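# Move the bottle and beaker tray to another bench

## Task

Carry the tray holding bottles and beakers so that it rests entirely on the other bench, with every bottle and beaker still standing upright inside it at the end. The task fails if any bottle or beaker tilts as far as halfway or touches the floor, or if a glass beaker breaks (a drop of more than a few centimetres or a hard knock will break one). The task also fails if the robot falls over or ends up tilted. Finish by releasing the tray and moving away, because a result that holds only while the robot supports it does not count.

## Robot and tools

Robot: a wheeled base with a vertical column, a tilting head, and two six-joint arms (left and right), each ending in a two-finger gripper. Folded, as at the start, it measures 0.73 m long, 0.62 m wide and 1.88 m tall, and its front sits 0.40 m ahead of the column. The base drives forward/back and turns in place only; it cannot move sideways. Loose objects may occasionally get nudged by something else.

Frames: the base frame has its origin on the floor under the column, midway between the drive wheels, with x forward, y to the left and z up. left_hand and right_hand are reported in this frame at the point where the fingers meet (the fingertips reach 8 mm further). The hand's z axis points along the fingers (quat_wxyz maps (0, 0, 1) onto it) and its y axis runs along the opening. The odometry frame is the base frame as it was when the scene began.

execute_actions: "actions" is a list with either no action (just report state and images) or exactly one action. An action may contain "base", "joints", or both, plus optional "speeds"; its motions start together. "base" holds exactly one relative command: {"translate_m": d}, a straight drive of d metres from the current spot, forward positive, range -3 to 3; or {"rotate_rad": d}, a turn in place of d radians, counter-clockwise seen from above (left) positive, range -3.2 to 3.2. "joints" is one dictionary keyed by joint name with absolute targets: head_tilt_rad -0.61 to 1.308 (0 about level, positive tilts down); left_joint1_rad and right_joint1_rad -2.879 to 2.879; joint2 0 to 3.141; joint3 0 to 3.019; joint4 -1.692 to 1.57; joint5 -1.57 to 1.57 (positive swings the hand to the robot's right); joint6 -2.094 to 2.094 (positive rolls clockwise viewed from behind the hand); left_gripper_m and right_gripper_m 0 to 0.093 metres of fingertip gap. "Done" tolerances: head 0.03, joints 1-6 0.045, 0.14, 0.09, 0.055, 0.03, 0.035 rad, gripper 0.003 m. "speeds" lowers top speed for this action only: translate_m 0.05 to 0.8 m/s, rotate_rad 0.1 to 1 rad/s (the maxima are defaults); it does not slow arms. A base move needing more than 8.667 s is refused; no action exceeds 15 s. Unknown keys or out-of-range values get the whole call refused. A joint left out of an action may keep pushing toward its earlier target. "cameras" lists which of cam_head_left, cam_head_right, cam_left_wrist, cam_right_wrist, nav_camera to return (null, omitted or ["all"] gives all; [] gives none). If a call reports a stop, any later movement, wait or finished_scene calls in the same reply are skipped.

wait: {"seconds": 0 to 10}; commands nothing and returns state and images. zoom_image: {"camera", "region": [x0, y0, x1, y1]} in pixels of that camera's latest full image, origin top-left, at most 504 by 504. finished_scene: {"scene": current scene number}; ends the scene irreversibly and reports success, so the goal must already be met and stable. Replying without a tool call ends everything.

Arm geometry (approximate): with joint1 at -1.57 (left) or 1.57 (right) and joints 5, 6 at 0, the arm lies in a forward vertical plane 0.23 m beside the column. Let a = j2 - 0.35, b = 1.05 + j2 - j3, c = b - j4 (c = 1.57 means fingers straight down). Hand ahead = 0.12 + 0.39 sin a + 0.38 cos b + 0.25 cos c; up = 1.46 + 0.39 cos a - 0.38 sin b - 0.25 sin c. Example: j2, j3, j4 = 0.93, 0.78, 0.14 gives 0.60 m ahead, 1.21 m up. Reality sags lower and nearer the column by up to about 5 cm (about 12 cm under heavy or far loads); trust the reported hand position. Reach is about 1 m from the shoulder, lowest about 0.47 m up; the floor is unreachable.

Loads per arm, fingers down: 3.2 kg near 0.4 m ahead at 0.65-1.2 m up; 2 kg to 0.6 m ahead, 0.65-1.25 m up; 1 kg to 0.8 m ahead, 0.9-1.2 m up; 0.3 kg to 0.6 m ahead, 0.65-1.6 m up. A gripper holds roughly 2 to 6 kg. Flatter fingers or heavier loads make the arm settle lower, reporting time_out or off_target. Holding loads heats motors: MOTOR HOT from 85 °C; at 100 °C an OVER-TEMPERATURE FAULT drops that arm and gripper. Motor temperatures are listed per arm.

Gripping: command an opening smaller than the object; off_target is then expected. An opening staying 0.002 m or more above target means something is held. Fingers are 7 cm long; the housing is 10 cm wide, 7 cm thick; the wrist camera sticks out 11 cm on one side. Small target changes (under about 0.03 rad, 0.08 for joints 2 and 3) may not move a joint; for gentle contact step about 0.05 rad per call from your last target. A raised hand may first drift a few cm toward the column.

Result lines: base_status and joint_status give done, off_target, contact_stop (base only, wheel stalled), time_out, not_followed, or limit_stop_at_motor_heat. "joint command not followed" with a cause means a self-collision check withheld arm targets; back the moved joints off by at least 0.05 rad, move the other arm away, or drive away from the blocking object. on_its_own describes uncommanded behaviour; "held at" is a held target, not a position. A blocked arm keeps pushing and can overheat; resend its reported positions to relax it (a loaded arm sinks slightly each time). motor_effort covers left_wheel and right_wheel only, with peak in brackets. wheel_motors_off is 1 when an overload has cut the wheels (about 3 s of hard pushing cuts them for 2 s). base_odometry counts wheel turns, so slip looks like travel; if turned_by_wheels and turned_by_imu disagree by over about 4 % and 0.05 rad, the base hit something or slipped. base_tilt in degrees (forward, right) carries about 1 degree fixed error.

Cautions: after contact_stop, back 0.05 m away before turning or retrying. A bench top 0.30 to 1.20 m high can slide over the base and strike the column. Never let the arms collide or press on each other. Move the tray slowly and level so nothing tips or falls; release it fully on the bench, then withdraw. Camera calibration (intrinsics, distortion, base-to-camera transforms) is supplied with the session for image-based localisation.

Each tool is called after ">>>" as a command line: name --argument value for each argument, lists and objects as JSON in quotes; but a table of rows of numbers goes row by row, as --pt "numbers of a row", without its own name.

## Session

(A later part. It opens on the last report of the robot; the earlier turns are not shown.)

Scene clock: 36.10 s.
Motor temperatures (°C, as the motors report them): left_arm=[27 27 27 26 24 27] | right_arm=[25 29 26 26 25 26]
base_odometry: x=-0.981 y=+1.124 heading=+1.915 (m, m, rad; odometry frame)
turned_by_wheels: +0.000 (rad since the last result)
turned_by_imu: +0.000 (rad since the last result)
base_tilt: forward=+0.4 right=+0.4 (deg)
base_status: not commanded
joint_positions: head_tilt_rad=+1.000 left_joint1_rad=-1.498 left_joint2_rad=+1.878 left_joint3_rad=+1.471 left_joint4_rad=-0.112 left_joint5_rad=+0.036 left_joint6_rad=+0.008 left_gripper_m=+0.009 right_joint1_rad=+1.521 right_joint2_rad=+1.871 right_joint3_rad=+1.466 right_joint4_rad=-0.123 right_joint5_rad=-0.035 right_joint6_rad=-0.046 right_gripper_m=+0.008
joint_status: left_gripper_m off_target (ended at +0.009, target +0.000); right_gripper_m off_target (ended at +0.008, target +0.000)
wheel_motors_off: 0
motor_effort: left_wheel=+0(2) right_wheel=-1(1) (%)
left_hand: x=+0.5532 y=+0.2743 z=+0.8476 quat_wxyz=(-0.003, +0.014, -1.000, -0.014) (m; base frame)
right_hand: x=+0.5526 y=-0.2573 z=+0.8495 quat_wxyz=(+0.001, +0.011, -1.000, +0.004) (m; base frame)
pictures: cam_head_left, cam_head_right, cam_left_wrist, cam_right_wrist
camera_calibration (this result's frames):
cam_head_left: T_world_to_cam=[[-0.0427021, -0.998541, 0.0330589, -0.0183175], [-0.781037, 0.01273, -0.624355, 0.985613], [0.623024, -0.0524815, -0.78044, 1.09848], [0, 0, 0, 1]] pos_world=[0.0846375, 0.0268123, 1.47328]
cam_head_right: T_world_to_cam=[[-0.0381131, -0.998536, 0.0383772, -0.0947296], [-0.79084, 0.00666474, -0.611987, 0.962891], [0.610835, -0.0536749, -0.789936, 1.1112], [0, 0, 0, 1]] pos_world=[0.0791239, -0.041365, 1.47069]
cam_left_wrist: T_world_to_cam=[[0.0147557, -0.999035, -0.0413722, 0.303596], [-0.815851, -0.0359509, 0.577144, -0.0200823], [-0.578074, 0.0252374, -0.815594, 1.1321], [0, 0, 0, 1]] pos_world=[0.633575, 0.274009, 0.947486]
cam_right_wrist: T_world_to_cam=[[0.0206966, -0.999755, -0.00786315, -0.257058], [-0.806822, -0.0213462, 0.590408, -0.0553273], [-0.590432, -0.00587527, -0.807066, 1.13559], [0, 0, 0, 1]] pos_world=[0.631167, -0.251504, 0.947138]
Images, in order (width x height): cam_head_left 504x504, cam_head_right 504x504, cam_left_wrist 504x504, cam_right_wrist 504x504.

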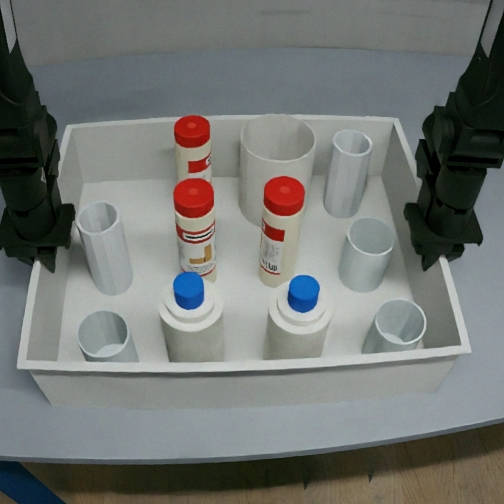

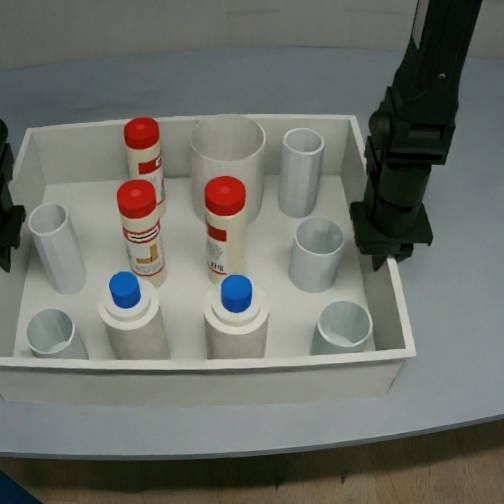

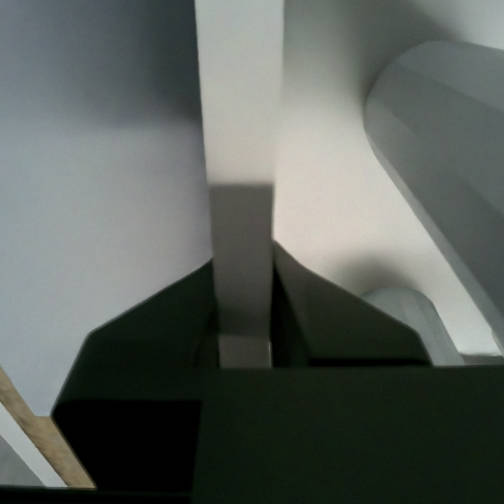

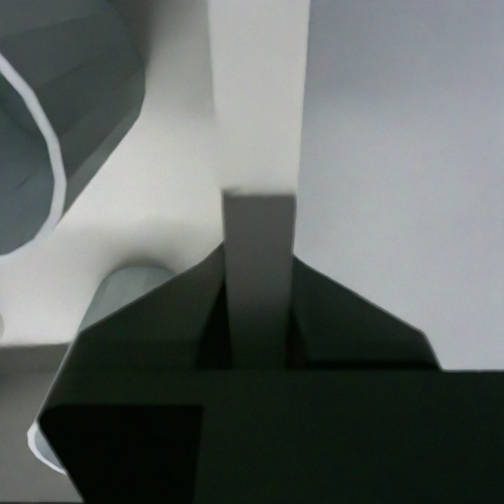

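>>> execute_actions --actions '[{"joints":{"left_joint2_rad":1.80,"right_joint2_rad":1.80,"left_joint3_rad":1.42,"right_joint3_rad":1.42,"left_joint4_rad":-0.13,"right_joint4_rad":-0.13}}]' --cameras '["cam_head_left","nav_camera"]'

Scene clock: 37.17 s.
Motor temperatures (°C, as the motors report them): left_arm=[27 27 27 26 25 27] | right_arm=[25 29 26 26 25 26]
base_odometry: x=-0.981 y=+1.124 heading=+1.915 (m, m, rad; odometry frame)
turned_by_wheels: +0.000 (rad since the last result)
turned_by_imu: +0.000 (rad since the last result)
base_tilt: forward=+0.4 right=+0.4 (deg)
base_status: not commanded
joint_positions: head_tilt_rad=+1.000 left_joint1_rad=-1.496 left_joint2_rad=+1.874 left_joint3_rad=+1.433 left_joint4_rad=-0.110 left_joint5_rad=+0.036 left_joint6_rad=+0.012 left_gripper_m=+0.009 right_joint1_rad=+1.521 right_joint2_rad=+1.866 right_joint3_rad=+1.425 right_joint4_rad=-0.119 right_joint5_rad=-0.035 right_joint6_rad=-0.046 right_gripper_m=+0.008
joint_status: all done
wheel_motors_off: 0
motor_effort: left_wheel=+0(1) right_wheel=-1(2) (%)
left_hand: x=+0.5325 y=+0.2746 z=+0.8479 quat_wxyz=(+0.013, +0.013, -1.000, -0.014) (m; base frame)
right_hand: x=+0.5297 y=-0.2567 z=+0.8499 quat_wxyz=(+0.019, +0.010, -1.000, +0.003) (m; base frame)
pictures: cam_head_left, nav_camera
camera_calibration (this result's frames):
cam_head_left: T_world_to_cam=[[-0.0427021, -0.998541, 0.0330589, -0.0183175], [-0.781037, 0.01273, -0.624356, 0.985613], [0.623024, -0.0524815, -0.78044, 1.09848], [0, 0, 0, 1]] pos_world=[0.0846375, 0.0268123, 1.47328]
Images, in order (width x height): cam_head_left 504x504, nav_camera 504x504.

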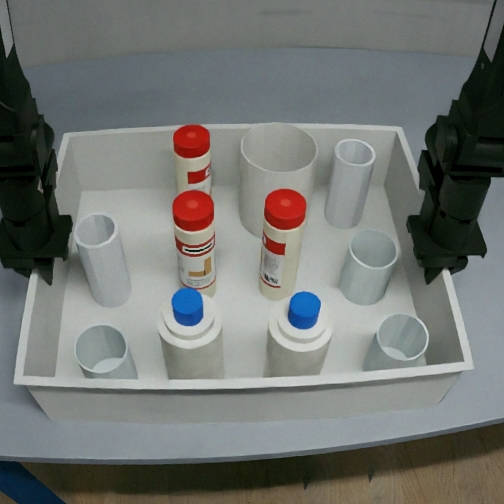

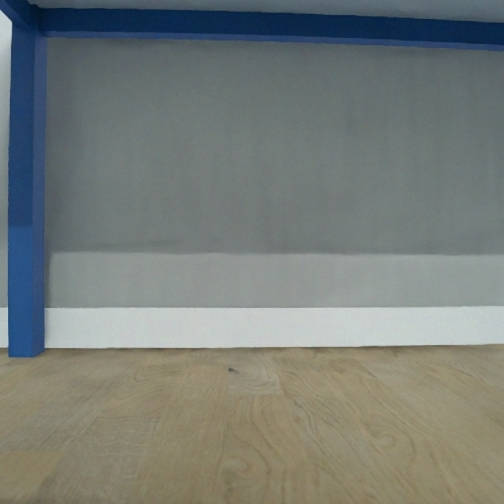

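>>> execute_actions --actions '[{"joints":{"left_joint2_rad":1.72,"right_joint2_rad":1.72,"left_joint3_rad":1.40,"right_joint3_rad":1.40,"left_joint4_rad":-0.15,"right_joint4_rad":-0.15}}]' --cameras '["cam_head_left"]'

Scene clock: 38.30 s.
Motor temperatures (°C, as the motors report them): left_arm=[27 28 27 26 25 27] | right_arm=[25 29 26 26 25 26]
base_odometry: x=-0.981 y=+1.124 heading=+1.915 (m, m, rad; odometry frame)
turned_by_wheels: +0.000 (rad since the last result)
turned_by_imu: +0.000 (rad since the last result)
base_tilt: forward=+0.4 right=+0.4 (deg)
base_status: not commanded
joint_positions: head_tilt_rad=+1.000 left_joint1_rad=-1.493 left_joint2_rad=+1.813 left_joint3_rad=+1.401 left_joint4_rad=-0.142 left_joint5_rad=+0.032 left_joint6_rad=+0.027 left_gripper_m=+0.009 right_joint1_rad=+1.520 right_joint2_rad=+1.825 right_joint3_rad=+1.395 right_joint4_rad=-0.135 right_joint5_rad=-0.046 right_joint6_rad=-0.039 right_gripper_m=+0.008
joint_status: all done
wheel_motors_off: 0
motor_effort: left_wheel=+1(1) right_wheel=-1(2) (%)
left_hand: x=+0.5400 y=+0.2765 z=+0.8722 quat_wxyz=(+0.016, +0.007, -1.000, -0.017) (m; base frame)
right_hand: x=+0.5322 y=-0.2548 z=+0.8663 quat_wxyz=(+0.020, +0.006, -1.000, -0.002) (m; base frame)
pictures: cam_head_left
camera_calibration (this result's frames):
cam_head_left: T_world_to_cam=[[-0.0427021, -0.998541, 0.0330589, -0.0183175], [-0.781037, 0.01273, -0.624355, 0.985613], [0.623024, -0.0524815, -0.780441, 1.09848], [0, 0, 0, 1]] pos_world=[0.0846375, 0.0268123, 1.47328]
Images, in order (width x height): cam_head_left 504x504.

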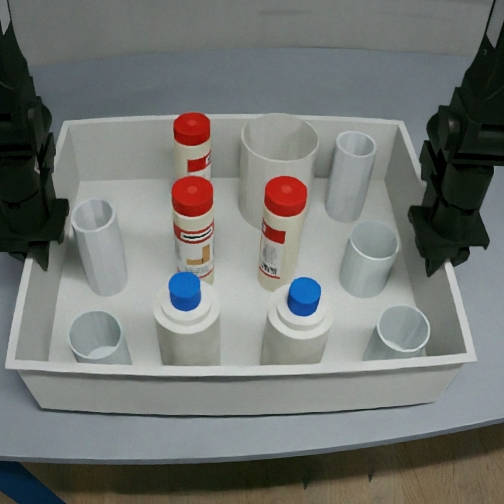

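>>> execute_actions --actions '[{"joints":{"left_joint2_rad":1.62,"right_joint2_rad":1.61,"left_joint3_rad":1.35,"right_joint3_rad":1.35,"left_joint4_rad":-0.19,"right_joint4_rad":-0.19}}]' --cameras '["cam_head_left","nav_camera","cam_left_wrist"]'

Scene clock: 39.73 s.
Motor temperatures (°C, as the motors report them): left_arm=[27 28 27 26 25 27] | right_arm=[25 30 26 26 26 26]
base_odometry: x=-0.981 y=+1.124 heading=+1.915 (m, m, rad; odometry frame)
turned_by_wheels: +0.000 (rad since the last result)
turned_by_imu: +0.000 (rad since the last result)
base_tilt: forward=+0.4 right=+0.4 (deg)
base_status: not commanded
joint_positions: head_tilt_rad=+1.000 left_joint1_rad=-1.489 left_joint2_rad=+1.702 left_joint3_rad=+1.347 left_joint4_rad=-0.183 left_joint5_rad=+0.034 left_joint6_rad=+0.028 left_gripper_m=+0.009 right_joint1_rad=+1.519 right_joint2_rad=+1.710 right_joint3_rad=+1.340 right_joint4_rad=-0.185 right_joint5_rad=-0.044 right_joint6_rad=-0.041 right_gripper_m=+0.008
joint_status: all done
wheel_motors_off: 0
motor_effort: left_wheel=+1(3) right_wheel=+0(2) (%)
left_hand: x=+0.5592 y=+0.2763 z=+0.9174 quat_wxyz=(+0.007, +0.007, -1.000, -0.018) (m; base frame)
right_hand: x=+0.5509 y=-0.2547 z=+0.9127 quat_wxyz=(+0.015, +0.007, -1.000, +0.000) (m; base frame)
pictures: cam_head_left, cam_left_wrist, nav_camera
camera_calibration (this result's frames):
cam_head_left: T_world_to_cam=[[-0.0427021, -0.998541, 0.0330589, -0.0183175], [-0.781037, 0.01273, -0.624355, 0.985613], [0.623023, -0.0524815, -0.780441, 1.09848], [0, 0, 0, 1]] pos_world=[0.0846375, 0.0268123, 1.47328]
cam_left_wrist: T_world_to_cam=[[-0.000096478, -0.998776, -0.0494596, 0.324066], [-0.804559, -0.0292952, 0.59315, -0.0781921], [-0.593873, 0.0398504, -0.803571, 1.18624], [0, 0, 0, 1]] pos_world=[0.641595, 0.274107, 1.01563]
Images, in order (width x height): cam_head_left 504x504, cam_left_wrist 504x504, nav_camera 504x504.

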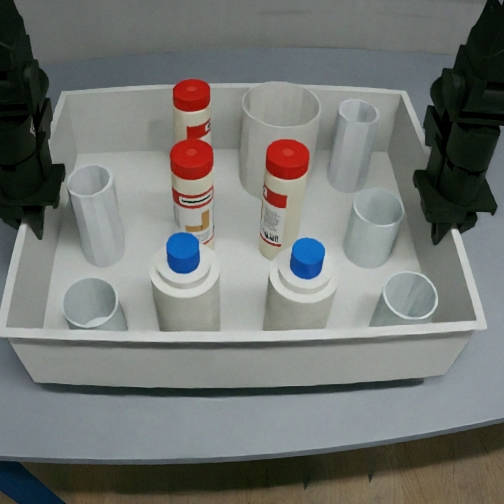

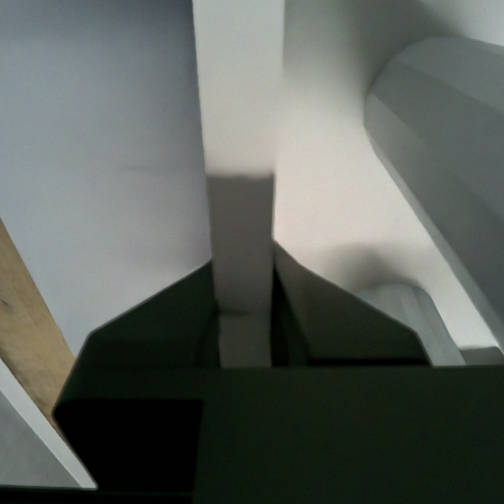

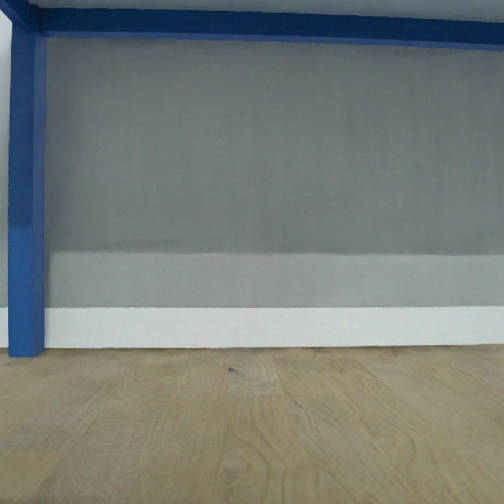

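>>> execute_actions --actions '[{"joints":{"left_joint2_rad":1.55,"right_joint2_rad":1.54,"left_joint3_rad":1.31,"right_joint3_rad":1.31,"left_joint4_rad":-0.21,"right_joint4_rad":-0.21}}]' --cameras '[]'

>>> execute_actions --actions '[{"base":{"translate_m":-0.9},"speeds":{"translate_m":0.2},"joints":{"head_tilt_rad":0.8}}]' --cameras '["cam_head_left"]'

Scene clock: 42.13 s.
Motor temperatures (°C, as the motors report them): left_arm=[27 29 27 26 26 27] | right_arm=[25 31 26 26 26 26]
base_odometry: x=-0.981 y=+1.124 heading=+1.915 (m, m, rad; odometry frame)
turned_by_wheels: +0.000 (rad since the last result)
turned_by_imu: -0.001 (rad since the last result)
base_tilt: forward=+0.4 right=+0.3 (deg)
base_status: not commanded
joint_positions: head_tilt_rad=+1.000 left_joint1_rad=-1.488 left_joint2_rad=+1.646 left_joint3_rad=+1.303 left_joint4_rad=-0.205 left_joint5_rad=+0.034 left_joint6_rad=+0.028 left_gripper_m=+0.009 right_joint1_rad=+1.516 right_joint2_rad=+1.652 right_joint3_rad=+1.293 right_joint4_rad=-0.200 right_joint5_rad=-0.044 right_joint6_rad=-0.041 right_gripper_m=+0.008
joint_status: all done
wheel_motors_off: 0
motor_effort: left_wheel=+1(2) right_wheel=-1(2) (%)
left_hand: x=+0.5565 y=+0.2754 z=+0.9395 quat_wxyz=(+0.012, +0.007, -1.000, -0.018) (m; base frame)
right_hand: x=+0.5486 y=-0.2552 z=+0.9351 quat_wxyz=(+0.018, +0.006, -1.000, +0.001) (m; base frame)
pictures: none
No camera images: the call's "cameras" was empty. Leave "cameras" out to get every camera's image.

Scene clock: 47.60 s.
Motor temperatures (°C, as the motors report them): left_arm=[27 31 27 26 27 27] | right_arm=[25 32 26 26 27 26]
base_odometry: x=-0.677 y=+0.277 heading=+1.916 (m, m, rad; odometry frame)
turned_by_wheels: +0.002 (rad since the last result)
turned_by_imu: +0.001 (rad since the last result)
base_tilt: forward=+0.4 right=+0.5 (deg)
base_status: done
joint_positions: head_tilt_rad=+0.815 left_joint1_rad=-1.488 left_joint2_rad=+1.640 left_joint3_rad=+1.299 left_joint4_rad=-0.205 left_joint5_rad=+0.035 left_joint6_rad=+0.028 left_gripper_m=+0.009 right_joint1_rad=+1.516 right_joint2_rad=+1.647 right_joint3_rad=+1.291 right_joint4_rad=-0.200 right_joint5_rad=-0.044 right_joint6_rad=-0.042 right_gripper_m=+0.008
joint_status: all done
wheel_motors_off: 0
motor_effort: left_wheel=+1(56) right_wheel=-1(37) (%)
left_hand: x=+0.5572 y=+0.2755 z=+0.9417 quat_wxyz=(+0.011, +0.007, -1.000, -0.018) (m; base frame)
right_hand: x=+0.5500 y=-0.2550 z=+0.9372 quat_wxyz=(+0.016, +0.007, -1.000, +0.001) (m; base frame)
pictures: cam_head_left
camera_calibration (this result's frames):
cam_head_left: T_world_to_cam=[[-0.0480508, -0.998541, 0.0246472, -0.0050961], [-0.652977, 0.01273, -0.757271, 1.1839], [0.755852, -0.0524815, -0.652636, 0.895021], [0, 0, 0, 1]] pos_world=[0.0963106, 0.0268123, 1.48078]
Images, in order (width x height): cam_head_left 504x504.

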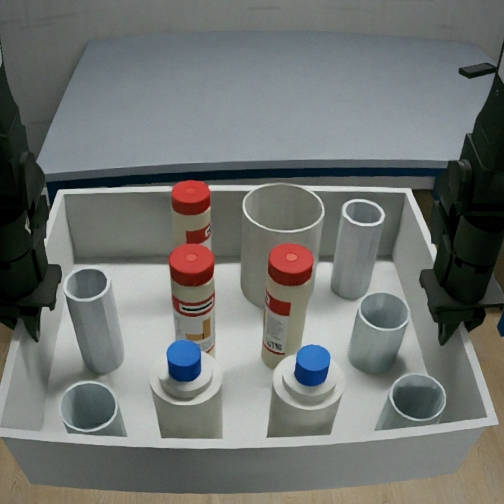

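Stable. Turn.

>>> execute_actions --actions '[{"base":{"rotate_rad":-2.865},"speeds":{"rotate_rad":0.4}}]' --cameras '["cam_head_left","nav_camera"]'

Scene clock: 55.90 s.
Motor temperatures (°C, as the motors report them): left_arm=[27 32 27 26 29 27] | right_arm=[25 34 26 26 29 26]
base_odometry: x=-0.677 y=+0.277 heading=-0.948 (m, m, rad; odometry frame)
turned_by_wheels: -2.864 (rad since the last result)
turned_by_imu: -2.845 (rad since the last result)
base_tilt: forward=+0.4 right=+0.4 (deg)
base_status: done
joint_positions: head_tilt_rad=+0.815 left_joint1_rad=-1.490 left_joint2_rad=+1.640 left_joint3_rad=+1.299 left_joint4_rad=-0.205 left_joint5_rad=+0.035 left_joint6_rad=+0.027 left_gripper_m=+0.009 right_joint1_rad=+1.513 right_joint2_rad=+1.647 right_joint3_rad=+1.291 right_joint4_rad=-0.200 right_joint5_rad=-0.048 right_joint6_rad=-0.045 right_gripper_m=+0.008
joint_status: not commanded
wheel_motors_off: 0
motor_effort: left_wheel=+5(57) right_wheel=-6(46) (%)
left_hand: x=+0.5573 y=+0.2738 z=+0.9416 quat_wxyz=(+0.011, +0.007, -1.000, -0.017) (m; base frame)
right_hand: x=+0.5502 y=-0.2571 z=+0.9374 quat_wxyz=(+0.016, +0.007, -1.000, +0.001) (m; base frame)
pictures: cam_head_left, nav_camera
camera_calibration (this result's frames):
cam_head_left: T_world_to_cam=[[-0.0480508, -0.998541, 0.0246472, -0.0050961], [-0.652977, 0.01273, -0.757271, 1.1839], [0.755852, -0.0524815, -0.652636, 0.895021], [0, 0, 0, 1]] pos_world=[0.0963106, 0.0268123, 1.48078]
Images, in order (width x height): cam_head_left 504x504, nav_camera 504x504.

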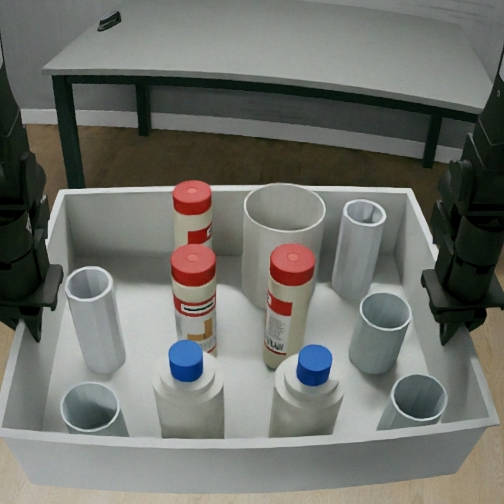

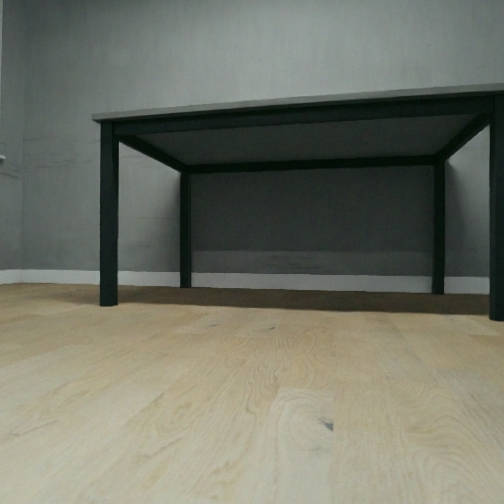

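>>> execute_actions --actions '[{"base":{"translate_m":0.8},"speeds":{"translate_m":0.25}}]' --cameras '[]'

>>> execute_actions --actions '[{"base":{"rotate_rad":-0.25},"speeds":{"rotate_rad":0.3}}]' --cameras '["cam_head_left","nav_camera"]'

Scene clock: 60.47 s.
Motor temperatures (°C, as the motors report them): left_arm=[27 33 28 26 29 27] | right_arm=[25 34 26 26 29 26]
base_odometry: x=-0.210 y=-0.373 heading=-0.948 (m, m, rad; odometry frame)
turned_by_wheels: -0.001 (rad since the last result)
turned_by_imu: -0.003 (rad since the last result)
base_tilt: forward=+0.4 right=+0.4 (deg)
base_status: done
joint_positions: head_tilt_rad=+0.815 left_joint1_rad=-1.490 left_joint2_rad=+1.638 left_joint3_rad=+1.307 left_joint4_rad=-0.202 left_joint5_rad=+0.036 left_joint6_rad=+0.027 left_gripper_m=+0.009 right_joint1_rad=+1.513 right_joint2_rad=+1.646 right_joint3_rad=+1.298 right_joint4_rad=-0.200 right_joint5_rad=-0.047 right_joint6_rad=-0.043 right_gripper_m=+0.008
joint_status: not commanded
wheel_motors_off: 0
motor_effort: left_wheel=-1(66) right_wheel=+2(48) (%)
left_hand: x=+0.5639 y=+0.2739 z=+0.9430 quat_wxyz=(+0.004, +0.007, -1.000, -0.017) (m; base frame)
right_hand: x=+0.5550 y=-0.2573 z=+0.9383 quat_wxyz=(+0.012, +0.006, -1.000, +0.001) (m; base frame)
pictures: none
No camera images: the call's "cameras" was empty. Leave "cameras" out to get every camera's image.

Scene clock: 62.10 s.
Motor temperatures (°C, as the motors report them): left_arm=[27 33 27 26 29 27] | right_arm=[25 34 26 26 30 26]
base_odometry: x=-0.210 y=-0.373 heading=-1.197 (m, m, rad; odometry frame)
turned_by_wheels: -0.249 (rad since the last result)
turned_by_imu: -0.245 (rad since the last result)
base_tilt: forward=+0.4 right=+0.4 (deg)
base_status: done
joint_positions: head_tilt_rad=+0.815 left_joint1_rad=-1.491 left_joint2_rad=+1.638 left_joint3_rad=+1.307 left_joint4_rad=-0.203 left_joint5_rad=+0.035 left_joint6_rad=+0.029 left_gripper_m=+0.009 right_joint1_rad=+1.513 right_joint2_rad=+1.646 right_joint3_rad=+1.298 right_joint4_rad=-0.200 right_joint5_rad=-0.048 right_joint6_rad=-0.042 right_gripper_m=+0.008
joint_status: not commanded
wheel_motors_off: 0
motor_effort: left_wheel=+1(51) right_wheel=-1(48) (%)
left_hand: x=+0.5637 y=+0.2737 z=+0.9430 quat_wxyz=(+0.005, +0.006, -1.000, -0.017) (m; base frame)
right_hand: x=+0.5550 y=-0.2572 z=+0.9383 quat_wxyz=(+0.012, +0.006, -1.000, +0.001) (m; base frame)
pictures: cam_head_left, nav_camera
camera_calibration (this result's frames):
cam_head_left: T_world_to_cam=[[-0.0480612, -0.998541, 0.0246268, -0.00506414], [-0.652655, 0.01273, -0.757548, 1.18431], [0.756129, -0.0524815, -0.652314, 0.894512], [0, 0, 0, 1]] pos_world=[0.0963358, 0.0268123, 1.4808]
Images, in order (width x height): cam_head_left 504x504, nav_camera 504x504.

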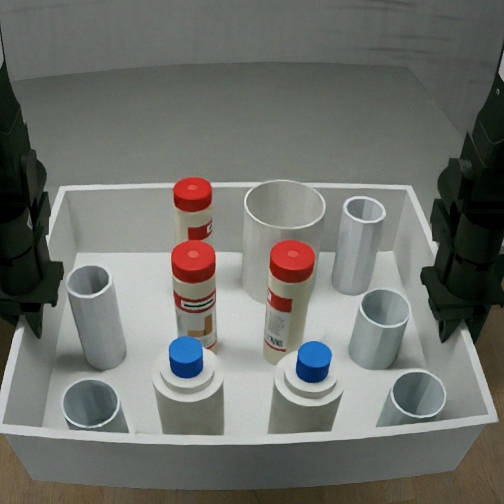

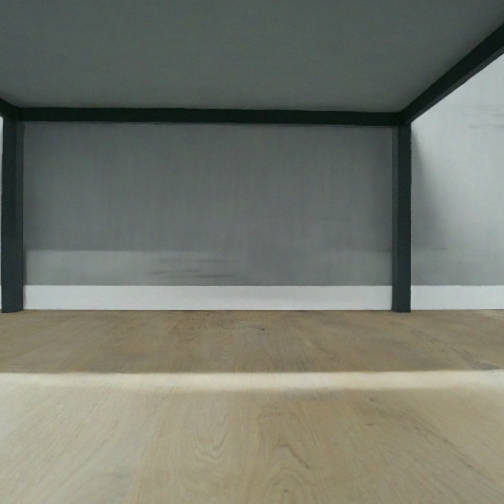

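>>> execute_actions --actions '[{"base":{"translate_m":0.6},"speeds":{"translate_m":0.15},"joints":{"head_tilt_rad":1.05}}]'

Scene clock: 67.13 s.
Motor temperatures (°C, as the motors report them): left_arm=[27 34 28 26 30 27] | right_arm=[25 35 26 26 30 26]
base_odometry: x=+0.009 y=-0.932 heading=-1.198 (m, m, rad; odometry frame)
turned_by_wheels: -0.001 (rad since the last result)
turned_by_imu: -0.003 (rad since the last result)
base_tilt: forward=+0.4 right=+0.4 (deg)
base_status: done
joint_positions: head_tilt_rad=+1.049 left_joint1_rad=-1.490 left_joint2_rad=+1.636 left_joint3_rad=+1.306 left_joint4_rad=-0.202 left_joint5_rad=+0.036 left_joint6_rad=+0.027 left_gripper_m=+0.009 right_joint1_rad=+1.513 right_joint2_rad=+1.644 right_joint3_rad=+1.297 right_joint4_rad=-0.200 right_joint5_rad=-0.048 right_joint6_rad=-0.043 right_gripper_m=+0.008
joint_status: all done
wheel_motors_off: 0
motor_effort: left_wheel=-1(61) right_wheel=+1(48) (%)
left_hand: x=+0.5639 y=+0.2738 z=+0.9436 quat_wxyz=(+0.004, +0.007, -1.000, -0.017) (m; base frame)
right_hand: x=+0.5557 y=-0.2572 z=+0.9391 quat_wxyz=(+0.011, +0.006, -1.000, +0.001) (m; base frame)
pictures: cam_head_left, cam_head_right, cam_left_wrist, cam_right_wrist, nav_camera
camera_calibration (this result's frames):
cam_head_left: T_world_to_cam=[[-0.041025, -0.998541, 0.0351185, -0.0215732], [-0.810791, 0.01273, -0.585197, 0.926797], [0.583896, -0.0524815, -0.81013, 1.14616], [0, 0, 0, 1]] pos_world=[0.0813149, 0.0268123, 1.47166]
cam_head_right: T_world_to_cam=[[-0.03618, -0.998536, 0.0402048, -0.0976407], [-0.819974, 0.00666474, -0.572362, 0.903325], [0.571256, -0.0536749, -0.819015, 1.15796], [0, 0, 0, 1]] pos_world=[0.0756805, -0.041365, 1.46934]
cam_left_wrist: T_world_to_cam=[[0.000171354, -0.99887, -0.0475322, 0.320971], [-0.808206, -0.02813, 0.588227, -0.0836662], [-0.5889, 0.038315, -0.807297, 1.21129], [0, 0, 0, 1]] pos_world=[0.645653, 0.271844, 1.04234]
cam_right_wrist: T_world_to_cam=[[0.0121631, -0.999833, -0.0136124, -0.246187], [-0.795348, -0.0179245, 0.605888, -0.125652], [-0.606031, 0.00345711, -0.795433, 1.20984], [0, 0, 0, 1]] pos_world=[0.636256, -0.25258, 1.03513]
Images, in order (width x height): cam_head_left 504x504, cam_head_right 504x504, cam_left_wrist 504x504, cam_right_wrist 504x504, nav_camera 504x504.

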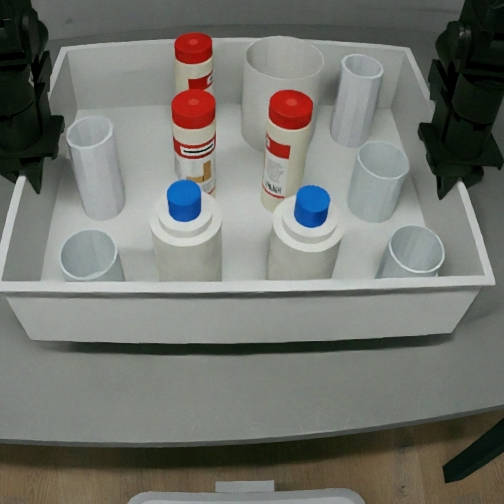

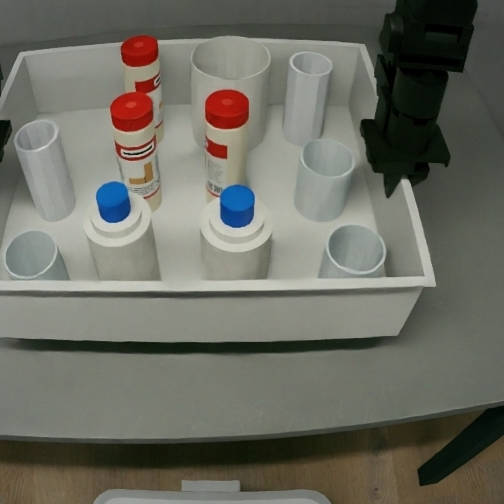

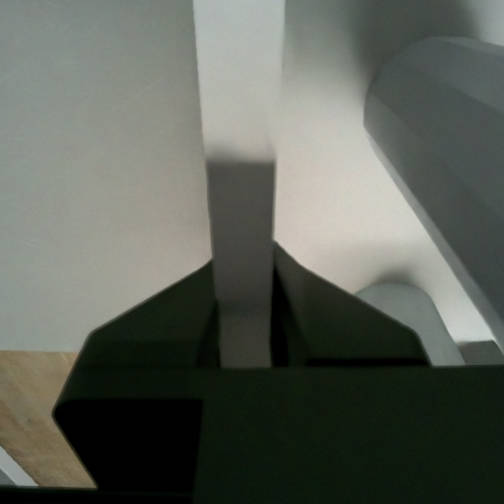

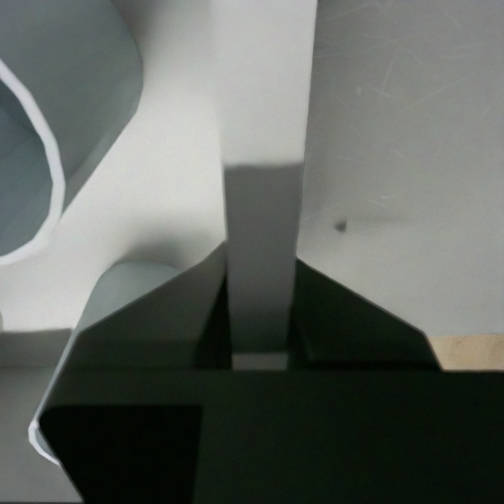

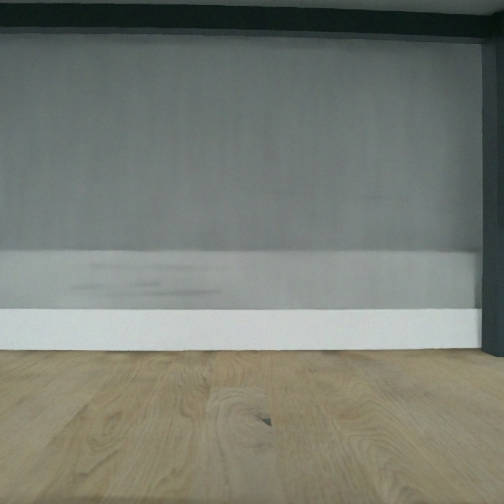

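>>> execute_actions --actions '[{"joints":{"left_joint2_rad":1.64,"right_joint2_rad":1.64,"left_joint3_rad":1.35,"right_joint3_rad":1.35,"left_joint4_rad":-0.185,"right_joint4_rad":-0.185}}]' --cameras '[]'

>>> execute_actions --actions '[{"joints":{"left_joint2_rad":1.70,"right_joint2_rad":1.70,"left_joint3_rad":1.39,"right_joint3_rad":1.39,"left_joint4_rad":-0.165,"right_joint4_rad":-0.165}}]' --cameras '["cam_head_left"]'

Scene clock: 68.57 s.
Motor temperatures (°C, as the motors report them): left_arm=[27 34 28 26 30 27] | right_arm=[25 35 26 26 30 26]
base_odometry: x=+0.009 y=-0.932 heading=-1.198 (m, m, rad; odometry frame)
turned_by_wheels: +0.000 (rad since the last result)
turned_by_imu: +0.000 (rad since the last result)
base_tilt: forward=+0.5 right=+0.5 (deg)
base_status: not commanded
joint_positions: head_tilt_rad=+1.049 left_joint1_rad=-1.490 left_joint2_rad=+1.716 left_joint3_rad=+1.343 left_joint4_rad=-0.183 left_joint5_rad=+0.038 left_joint6_rad=+0.024 left_gripper_m=+0.009 right_joint1_rad=+1.516 right_joint2_rad=+1.719 right_joint3_rad=+1.338 right_joint4_rad=-0.187 right_joint5_rad=-0.044 right_joint6_rad=-0.045 right_gripper_m=+0.008
joint_status: all done
wheel_motors_off: 0
motor_effort: left_wheel=-2(3) right_wheel=+3(2) (%)
left_hand: x=+0.5494 y=+0.2751 z=+0.9112 quat_wxyz=(+0.016, +0.009, -1.000, -0.015) (m; base frame)
right_hand: x=+0.5437 y=-0.2562 z=+0.9088 quat_wxyz=(+0.022, +0.008, -1.000, +0.000) (m; base frame)
pictures: none
No camera images: the call's "cameras" was empty. Leave "cameras" out to get every camera's image.

Scene clock: 69.33 s.
Motor temperatures (°C, as the motors report them): left_arm=[27 34 28 26 30 27] | right_arm=[25 35 26 26 30 26]
base_odometry: x=+0.009 y=-0.932 heading=-1.198 (m, m, rad; odometry frame)
turned_by_wheels: +0.000 (rad since the last result)
turned_by_imu: +0.000 (rad since the last result)
base_tilt: forward=+0.5 right=+0.4 (deg)
base_status: not commanded
joint_positions: head_tilt_rad=+1.049 left_joint1_rad=-1.490 left_joint2_rad=+1.767 left_joint3_rad=+1.381 left_joint4_rad=-0.161 left_joint5_rad=+0.038 left_joint6_rad=+0.024 left_gripper_m=+0.009 right_joint1_rad=+1.520 right_joint2_rad=+1.772 right_joint3_rad=+1.379 right_joint4_rad=-0.169 right_joint5_rad=-0.044 right_joint6_rad=-0.045 right_gripper_m=+0.008
joint_status: all done
wheel_motors_off: 0
motor_effort: left_wheel=-2(2) right_wheel=+2(3) (%)
left_hand: x=+0.5500 y=+0.2765 z=+0.8914 quat_wxyz=(+0.011, +0.009, -1.000, -0.016) (m; base frame)
right_hand: x=+0.5447 y=-0.2551 z=+0.8881 quat_wxyz=(+0.019, +0.009, -1.000, -0.001) (m; base frame)
pictures: cam_head_left
camera_calibration (this result's frames):
cam_head_left: T_world_to_cam=[[-0.041025, -0.998541, 0.0351185, -0.0215732], [-0.810791, 0.01273, -0.585197, 0.926797], [0.583896, -0.0524815, -0.81013, 1.14616], [0, 0, 0, 1]] pos_world=[0.0813149, 0.0268123, 1.47166]
Images, in order (width x height): cam_head_left 504x504.

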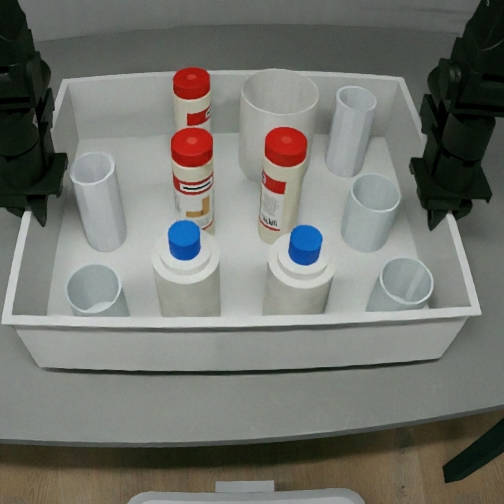

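>>> execute_actions --actions '[{"joints":{"left_joint2_rad":1.75,"right_joint2_rad":1.75,"left_joint3_rad":1.43,"right_joint3_rad":1.43,"left_joint4_rad":-0.145,"right_joint4_rad":-0.145}}]' --cameras '[]'

>>> execute_actions --actions '[{"joints":{"left_joint2_rad":1.80,"right_joint2_rad":1.80,"left_joint3_rad":1.47,"right_joint3_rad":1.47,"left_joint4_rad":-0.125,"right_joint4_rad":-0.125}}]' --cameras '["cam_head_left"]'

Scene clock: 70.40 s.
Motor temperatures (°C, as the motors report them): left_arm=[27 34 28 26 30 27] | right_arm=[25 35 26 26 30 26]
base_odometry: x=+0.009 y=-0.932 heading=-1.198 (m, m, rad; odometry frame)
turned_by_wheels: +0.000 (rad since the last result)
turned_by_imu: +0.000 (rad since the last result)
base_tilt: forward=+0.4 right=+0.5 (deg)
base_status: not commanded
joint_positions: head_tilt_rad=+1.049 left_joint1_rad=-1.490 left_joint2_rad=+1.816 left_joint3_rad=+1.421 left_joint4_rad=-0.142 left_joint5_rad=+0.039 left_joint6_rad=+0.024 left_gripper_m=+0.009 right_joint1_rad=+1.522 right_joint2_rad=+1.822 right_joint3_rad=+1.420 right_joint4_rad=-0.150 right_joint5_rad=-0.044 right_joint6_rad=-0.043 right_gripper_m=+0.008
joint_status: all done
wheel_motors_off: 0
motor_effort: left_wheel=-2(3) right_wheel=+3(3) (%)
left_hand: x=+0.5513 y=+0.2778 z=+0.8721 quat_wxyz=(+0.007, +0.009, -1.000, -0.015) (m; base frame)
right_hand: x=+0.5459 y=-0.2540 z=+0.8684 quat_wxyz=(+0.014, +0.009, -1.000, -0.001) (m; base frame)
pictures: none
No camera images: the call's "cameras" was empty. Leave "cameras" out to get every camera's image.

Scene clock: 71.33 s.
Motor temperatures (°C, as the motors report them): left_arm=[27 34 28 26 30 27] | right_arm=[25 35 26 26 30 26]
base_odometry: x=+0.009 y=-0.932 heading=-1.198 (m, m, rad; odometry frame)
turned_by_wheels: +0.000 (rad since the last result)
turned_by_imu: +0.000 (rad since the last result)
base_tilt: forward=+0.5 right=+0.4 (deg)
base_status: not commanded
joint_positions: head_tilt_rad=+1.049 left_joint1_rad=-1.491 left_joint2_rad=+1.864 left_joint3_rad=+1.462 left_joint4_rad=-0.124 left_joint5_rad=+0.041 left_joint6_rad=+0.023 left_gripper_m=+0.009 right_joint1_rad=+1.524 right_joint2_rad=+1.864 right_joint3_rad=+1.459 right_joint4_rad=-0.134 right_joint5_rad=-0.041 right_joint6_rad=-0.044 right_gripper_m=+0.008
joint_status: all done
wheel_motors_off: 0
motor_effort: left_wheel=-2(3) right_wheel=+2(3) (%)
left_hand: x=+0.5524 y=+0.2782 z=+0.8532 quat_wxyz=(+0.002, +0.009, -1.000, -0.014) (m; base frame)
right_hand: x=+0.5492 y=-0.2538 z=+0.8521 quat_wxyz=(+0.007, +0.010, -1.000, -0.001) (m; base frame)
pictures: cam_head_left
camera_calibration (this result's frames):
cam_head_left: T_world_to_cam=[[-0.0410249, -0.998541, 0.0351186, -0.0215734], [-0.810793, 0.01273, -0.585195, 0.926793], [0.583894, -0.0524815, -0.810132, 1.14616], [0, 0, 0, 1]] pos_world=[0.0813147, 0.0268123, 1.47166]
Images, in order (width x height): cam_head_left 504x504.

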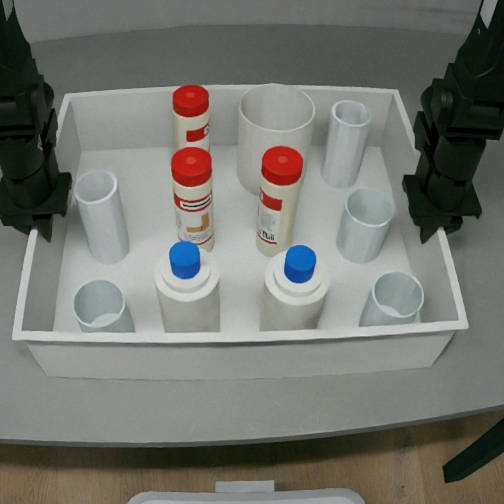

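>>> execute_actions --actions '[{"joints":{"left_joint2_rad":1.86,"right_joint2_rad":1.86,"left_joint3_rad":1.48,"right_joint3_rad":1.48,"left_joint4_rad":-0.115,"right_joint4_rad":-0.115}}]' --cameras '[]'

>>> execute_actions --actions '[{"joints":{"left_gripper_m":0.05,"right_gripper_m":0.05}}]' --cameras '["cam_head_left","cam_left_wrist","cam_right_wrist"]'

Scene clock: 72.27 s.
Motor temperatures (°C, as the motors report them): left_arm=[27 34 28 26 30 27] | right_arm=[25 35 26 26 31 26]
base_odometry: x=+0.009 y=-0.932 heading=-1.198 (m, m, rad; odometry frame)
turned_by_wheels: +0.000 (rad since the last result)
turned_by_imu: +0.000 (rad since the last result)
base_tilt: forward=+0.4 right=+0.5 (deg)
base_status: not commanded
joint_positions: head_tilt_rad=+1.049 left_joint1_rad=-1.491 left_joint2_rad=+1.879 left_joint3_rad=+1.470 left_joint4_rad=-0.123 left_joint5_rad=+0.044 left_joint6_rad=+0.023 left_gripper_m=+0.009 right_joint1_rad=+1.524 right_joint2_rad=+1.870 right_joint3_rad=+1.462 right_joint4_rad=-0.134 right_joint5_rad=-0.041 right_joint6_rad=-0.046 right_gripper_m=+0.007
joint_status: all done
wheel_motors_off: 0
motor_effort: left_wheel=-2(3) right_wheel=+1(2) (%)
left_hand: x=+0.5490 y=+0.2780 z=+0.8472 quat_wxyz=(+0.004, +0.009, -1.000, -0.013) (m; base frame)
right_hand: x=+0.5479 y=-0.2536 z=+0.8498 quat_wxyz=(+0.009, +0.011, -1.000, -0.001) (m; base frame)
pictures: none
No camera images: the call's "cameras" was empty. Leave "cameras" out to get every camera's image.

Scene clock: 73.00 s.
Motor temperatures (°C, as the motors report them): left_arm=[27 34 28 26 30 27] | right_arm=[25 35 26 26 30 26]
base_odometry: x=+0.009 y=-0.932 heading=-1.198 (m, m, rad; odometry frame)
turned_by_wheels: +0.000 (rad since the last result)
turned_by_imu: +0.000 (rad since the last result)
base_tilt: forward=+0.4 right=+0.4 (deg)
base_status: not commanded
joint_positions: head_tilt_rad=+1.049 left_joint1_rad=-1.495 left_joint2_rad=+1.877 left_joint3_rad=+1.470 left_joint4_rad=-0.123 left_joint5_rad=+0.002 left_joint6_rad=+0.015 left_gripper_m=+0.050 right_joint1_rad=+1.530 right_joint2_rad=+1.870 right_joint3_rad=+1.472 right_joint4_rad=-0.134 right_joint5_rad=-0.003 right_joint6_rad=-0.010 right_gripper_m=+0.050
joint_status: all done
wheel_motors_off: 0
motor_effort: left_wheel=-2(2) right_wheel=+2(3) (%)
left_hand: x=+0.5500 y=+0.2820 z=+0.8481 quat_wxyz=(+0.003, +0.011, -0.999, -0.032) (m; base frame)
right_hand: x=+0.5538 y=-0.2563 z=+0.8502 quat_wxyz=(+0.004, -0.006, -1.000, +0.016) (m; base frame)
pictures: cam_head_left, cam_left_wrist, cam_right_wrist
camera_calibration (this result's frames):
cam_head_left: T_world_to_cam=[[-0.0410244, -0.998541, 0.0351192, -0.0215743], [-0.810801, 0.01273, -0.585184, 0.926777], [0.583883, -0.0524815, -0.81014, 1.14618], [0, 0, 0, 1]] pos_world=[0.0813138, 0.0268123, 1.47166]
cam_left_wrist: T_world_to_cam=[[0.00922477, -0.996996, -0.0768974, 0.343933], [-0.80874, -0.0526654, 0.585803, -0.0292183], [-0.588093, 0.0567861, -0.806797, 1.11966], [0, 0, 0, 1]] pos_world=[0.631663, 0.27778, 0.946903]
cam_right_wrist: T_world_to_cam=[[-0.0115292, -0.999782, 0.0174028, -0.259672], [-0.80391, 0.0196174, 0.594427, -0.049213], [-0.594639, -0.00713702, -0.803961, 1.13619], [0, 0, 0, 1]] pos_world=[0.633066, -0.250541, 0.947225]
Images, in order (width x height): cam_head_left 504x504, cam_left_wrist 504x504, cam_right_wrist 504x504.

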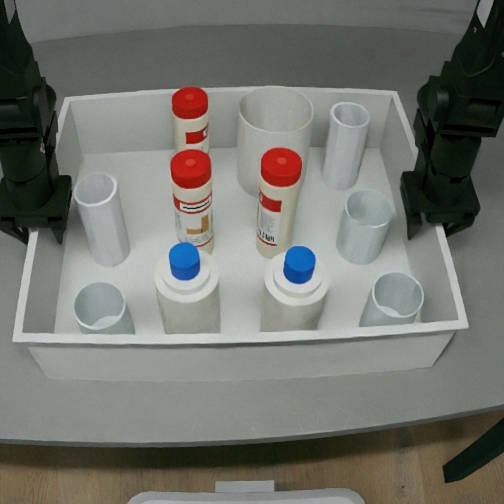

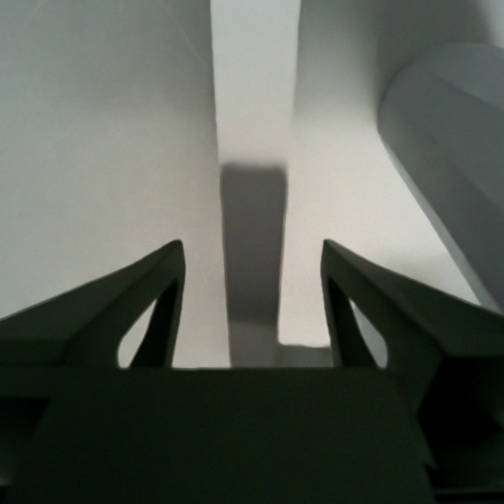

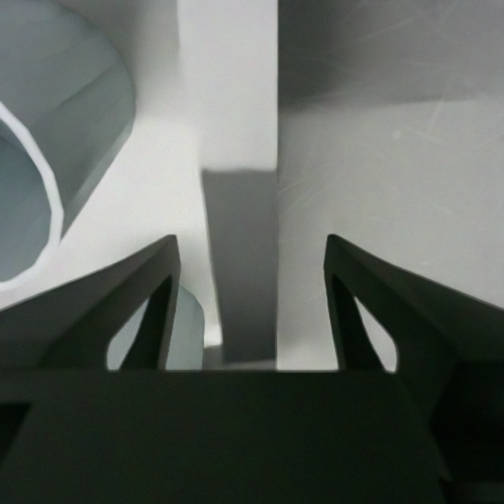

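>>> execute_actions --actions '[{"joints":{"left_joint2_rad":1.70,"right_joint2_rad":1.70,"left_joint3_rad":1.34,"right_joint3_rad":1.34,"left_joint4_rad":-0.16,"right_joint4_rad":-0.16}}]' --cameras '["cam_head_left"]'

>>> execute_actions --actions '[{"joints":{"left_joint2_rad":1.40,"right_joint2_rad":1.40,"left_joint3_rad":1.14,"right_joint3_rad":1.14,"left_joint4_rad":-0.26,"right_joint4_rad":-0.26}}]' --cameras '["cam_head_left"]'

Scene clock: 74.47 s.
Motor temperatures (°C, as the motors report them): left_arm=[27 34 28 26 30 27] | right_arm=[25 35 26 26 30 26]
base_odometry: x=+0.009 y=-0.932 heading=-1.198 (m, m, rad; odometry frame)
turned_by_wheels: +0.000 (rad since the last result)
turned_by_imu: +0.000 (rad since the last result)
base_tilt: forward=+0.4 right=+0.5 (deg)
base_status: not commanded
joint_positions: head_tilt_rad=+1.049 left_joint1_rad=-1.495 left_joint2_rad=+1.688 left_joint3_rad=+1.342 left_joint4_rad=-0.158 left_joint5_rad=+0.002 left_joint6_rad=+0.015 left_gripper_m=+0.050 right_joint1_rad=+1.530 right_joint2_rad=+1.696 right_joint3_rad=+1.341 right_joint4_rad=-0.149 right_joint5_rad=-0.003 right_joint6_rad=-0.009 right_gripper_m=+0.050
joint_status: all done
wheel_motors_off: 0
motor_effort: left_wheel=-3(3) right_wheel=+2(3) (%)
left_hand: x=+0.5698 y=+0.2778 z=+0.9233 quat_wxyz=(-0.009, +0.011, -0.999, -0.032) (m; base frame)
right_hand: x=+0.5678 y=-0.2541 z=+0.9187 quat_wxyz=(-0.010, -0.005, -1.000, +0.017) (m; base frame)
pictures: cam_head_left
camera_calibration (this result's frames):
cam_head_left: T_world_to_cam=[[-0.0410244, -0.998541, 0.0351192, -0.0215743], [-0.810801, 0.01273, -0.585184, 0.926777], [0.583883, -0.0524815, -0.81014, 1.14618], [0, 0, 0, 1]] pos_world=[0.0813138, 0.0268123, 1.47166]
Images, in order (width x height): cam_head_left 504x504.

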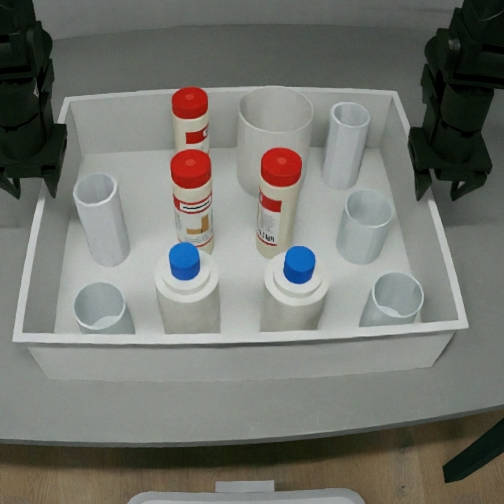

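Scene clock: 75.70 s.
Motor temperatures (°C, as the motors report them): left_arm=[27 34 28 26 29 27] | right_arm=[25 34 26 26 30 26]
base_odometry: x=+0.009 y=-0.932 heading=-1.198 (m, m, rad; odometry frame)
turned_by_wheels: +0.000 (rad since the last result)
turned_by_imu: +0.000 (rad since the last result)
base_tilt: forward=+0.4 right=+0.4 (deg)
base_status: not commanded
joint_positions: head_tilt_rad=+1.049 left_joint1_rad=-1.495 left_joint2_rad=+1.385 left_joint3_rad=+1.140 left_joint4_rad=-0.261 left_joint5_rad=+0.002 left_joint6_rad=+0.015 left_gripper_m=+0.050 right_joint1_rad=+1.530 right_joint2_rad=+1.380 right_joint3_rad=+1.140 right_joint4_rad=-0.254 right_joint5_rad=-0.002 right_joint6_rad=-0.009 right_gripper_m=+0.050
joint_status: all done
wheel_motors_off: 0
motor_effort: left_wheel=-2(4) right_wheel=+2(4) (%)
left_hand: x=+0.5637 y=+0.2699 z=+1.0395 quat_wxyz=(-0.008, +0.011, -0.999, -0.032) (m; base frame)
right_hand: x=+0.5680 y=-0.2498 z=+1.0409 quat_wxyz=(-0.014, -0.005, -1.000, +0.017) (m; base frame)
pictures: cam_head_left
camera_calibration (this result's frames):
cam_head_left: T_world_to_cam=[[-0.0410244, -0.998541, 0.0351192, -0.0215743], [-0.810801, 0.01273, -0.585183, 0.926776], [0.583882, -0.0524815, -0.81014, 1.14618], [0, 0, 0, 1]] pos_world=[0.0813138, 0.0268123, 1.47166]
Images, in order (width x height): cam_head_left 504x504.

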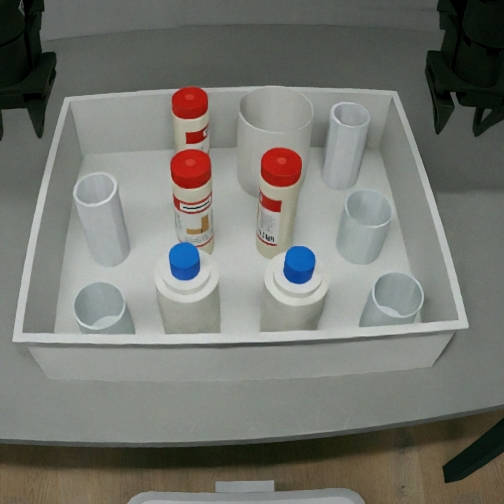

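>>> execute_actions --actions '[{"base":{"translate_m":-0.8},"joints":{"head_tilt_rad":0.7}}]' --cameras '["cam_head_left"]'

>>> finished_scene --scene 1

Scene clock: 78.87 s.
Motor temperatures (°C, as the motors report them): left_arm=[27 33 28 26 29 27] | right_arm=[25 34 26 26 29 26]
base_odometry: x=-0.283 y=-0.187 heading=-1.198 (m, m, rad; odometry frame)
turned_by_wheels: -0.001 (rad since the last result)
turned_by_imu: -0.001 (rad since the last result)
base_tilt: forward=+0.4 right=+0.4 (deg)
base_status: done
joint_positions: head_tilt_rad=+0.716 left_joint1_rad=-1.495 left_joint2_rad=+1.388 left_joint3_rad=+1.139 left_joint4_rad=-0.261 left_joint5_rad=+0.002 left_joint6_rad=+0.015 left_gripper_m=+0.050 right_joint1_rad=+1.531 right_joint2_rad=+1.384 right_joint3_rad=+1.133 right_joint4_rad=-0.254 right_joint5_rad=-0.002 right_joint6_rad=-0.009 right_gripper_m=+0.050
joint_status: all done
wheel_motors_off: 0
motor_effort: left_wheel=-1(42) right_wheel=+1(56) (%)
left_hand: x=+0.5620 y=+0.2700 z=+1.0384 quat_wxyz=(-0.006, +0.011, -0.999, -0.032) (m; base frame)
right_hand: x=+0.5623 y=-0.2494 z=+1.0383 quat_wxyz=(-0.009, -0.005, -1.000, +0.017) (m; base frame)
pictures: cam_head_left
camera_calibration (this result's frames):
cam_head_left: T_world_to_cam=[[-0.0502571, -0.998541, 0.0197632, 0.00253554], [-0.574704, 0.01273, -0.818263, 1.27391], [0.816817, -0.0524815, -0.574505, 0.771651], [0, 0, 0, 1]] pos_world=[0.101952, 0.0268123, 1.48566]
Images, in order (width x height): cam_head_left 504x504.

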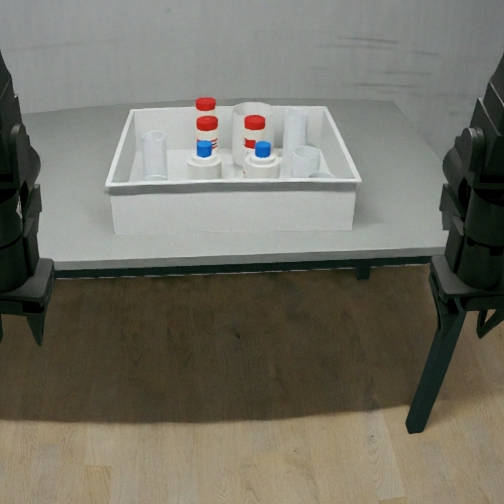

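The scene is finished: the task was done.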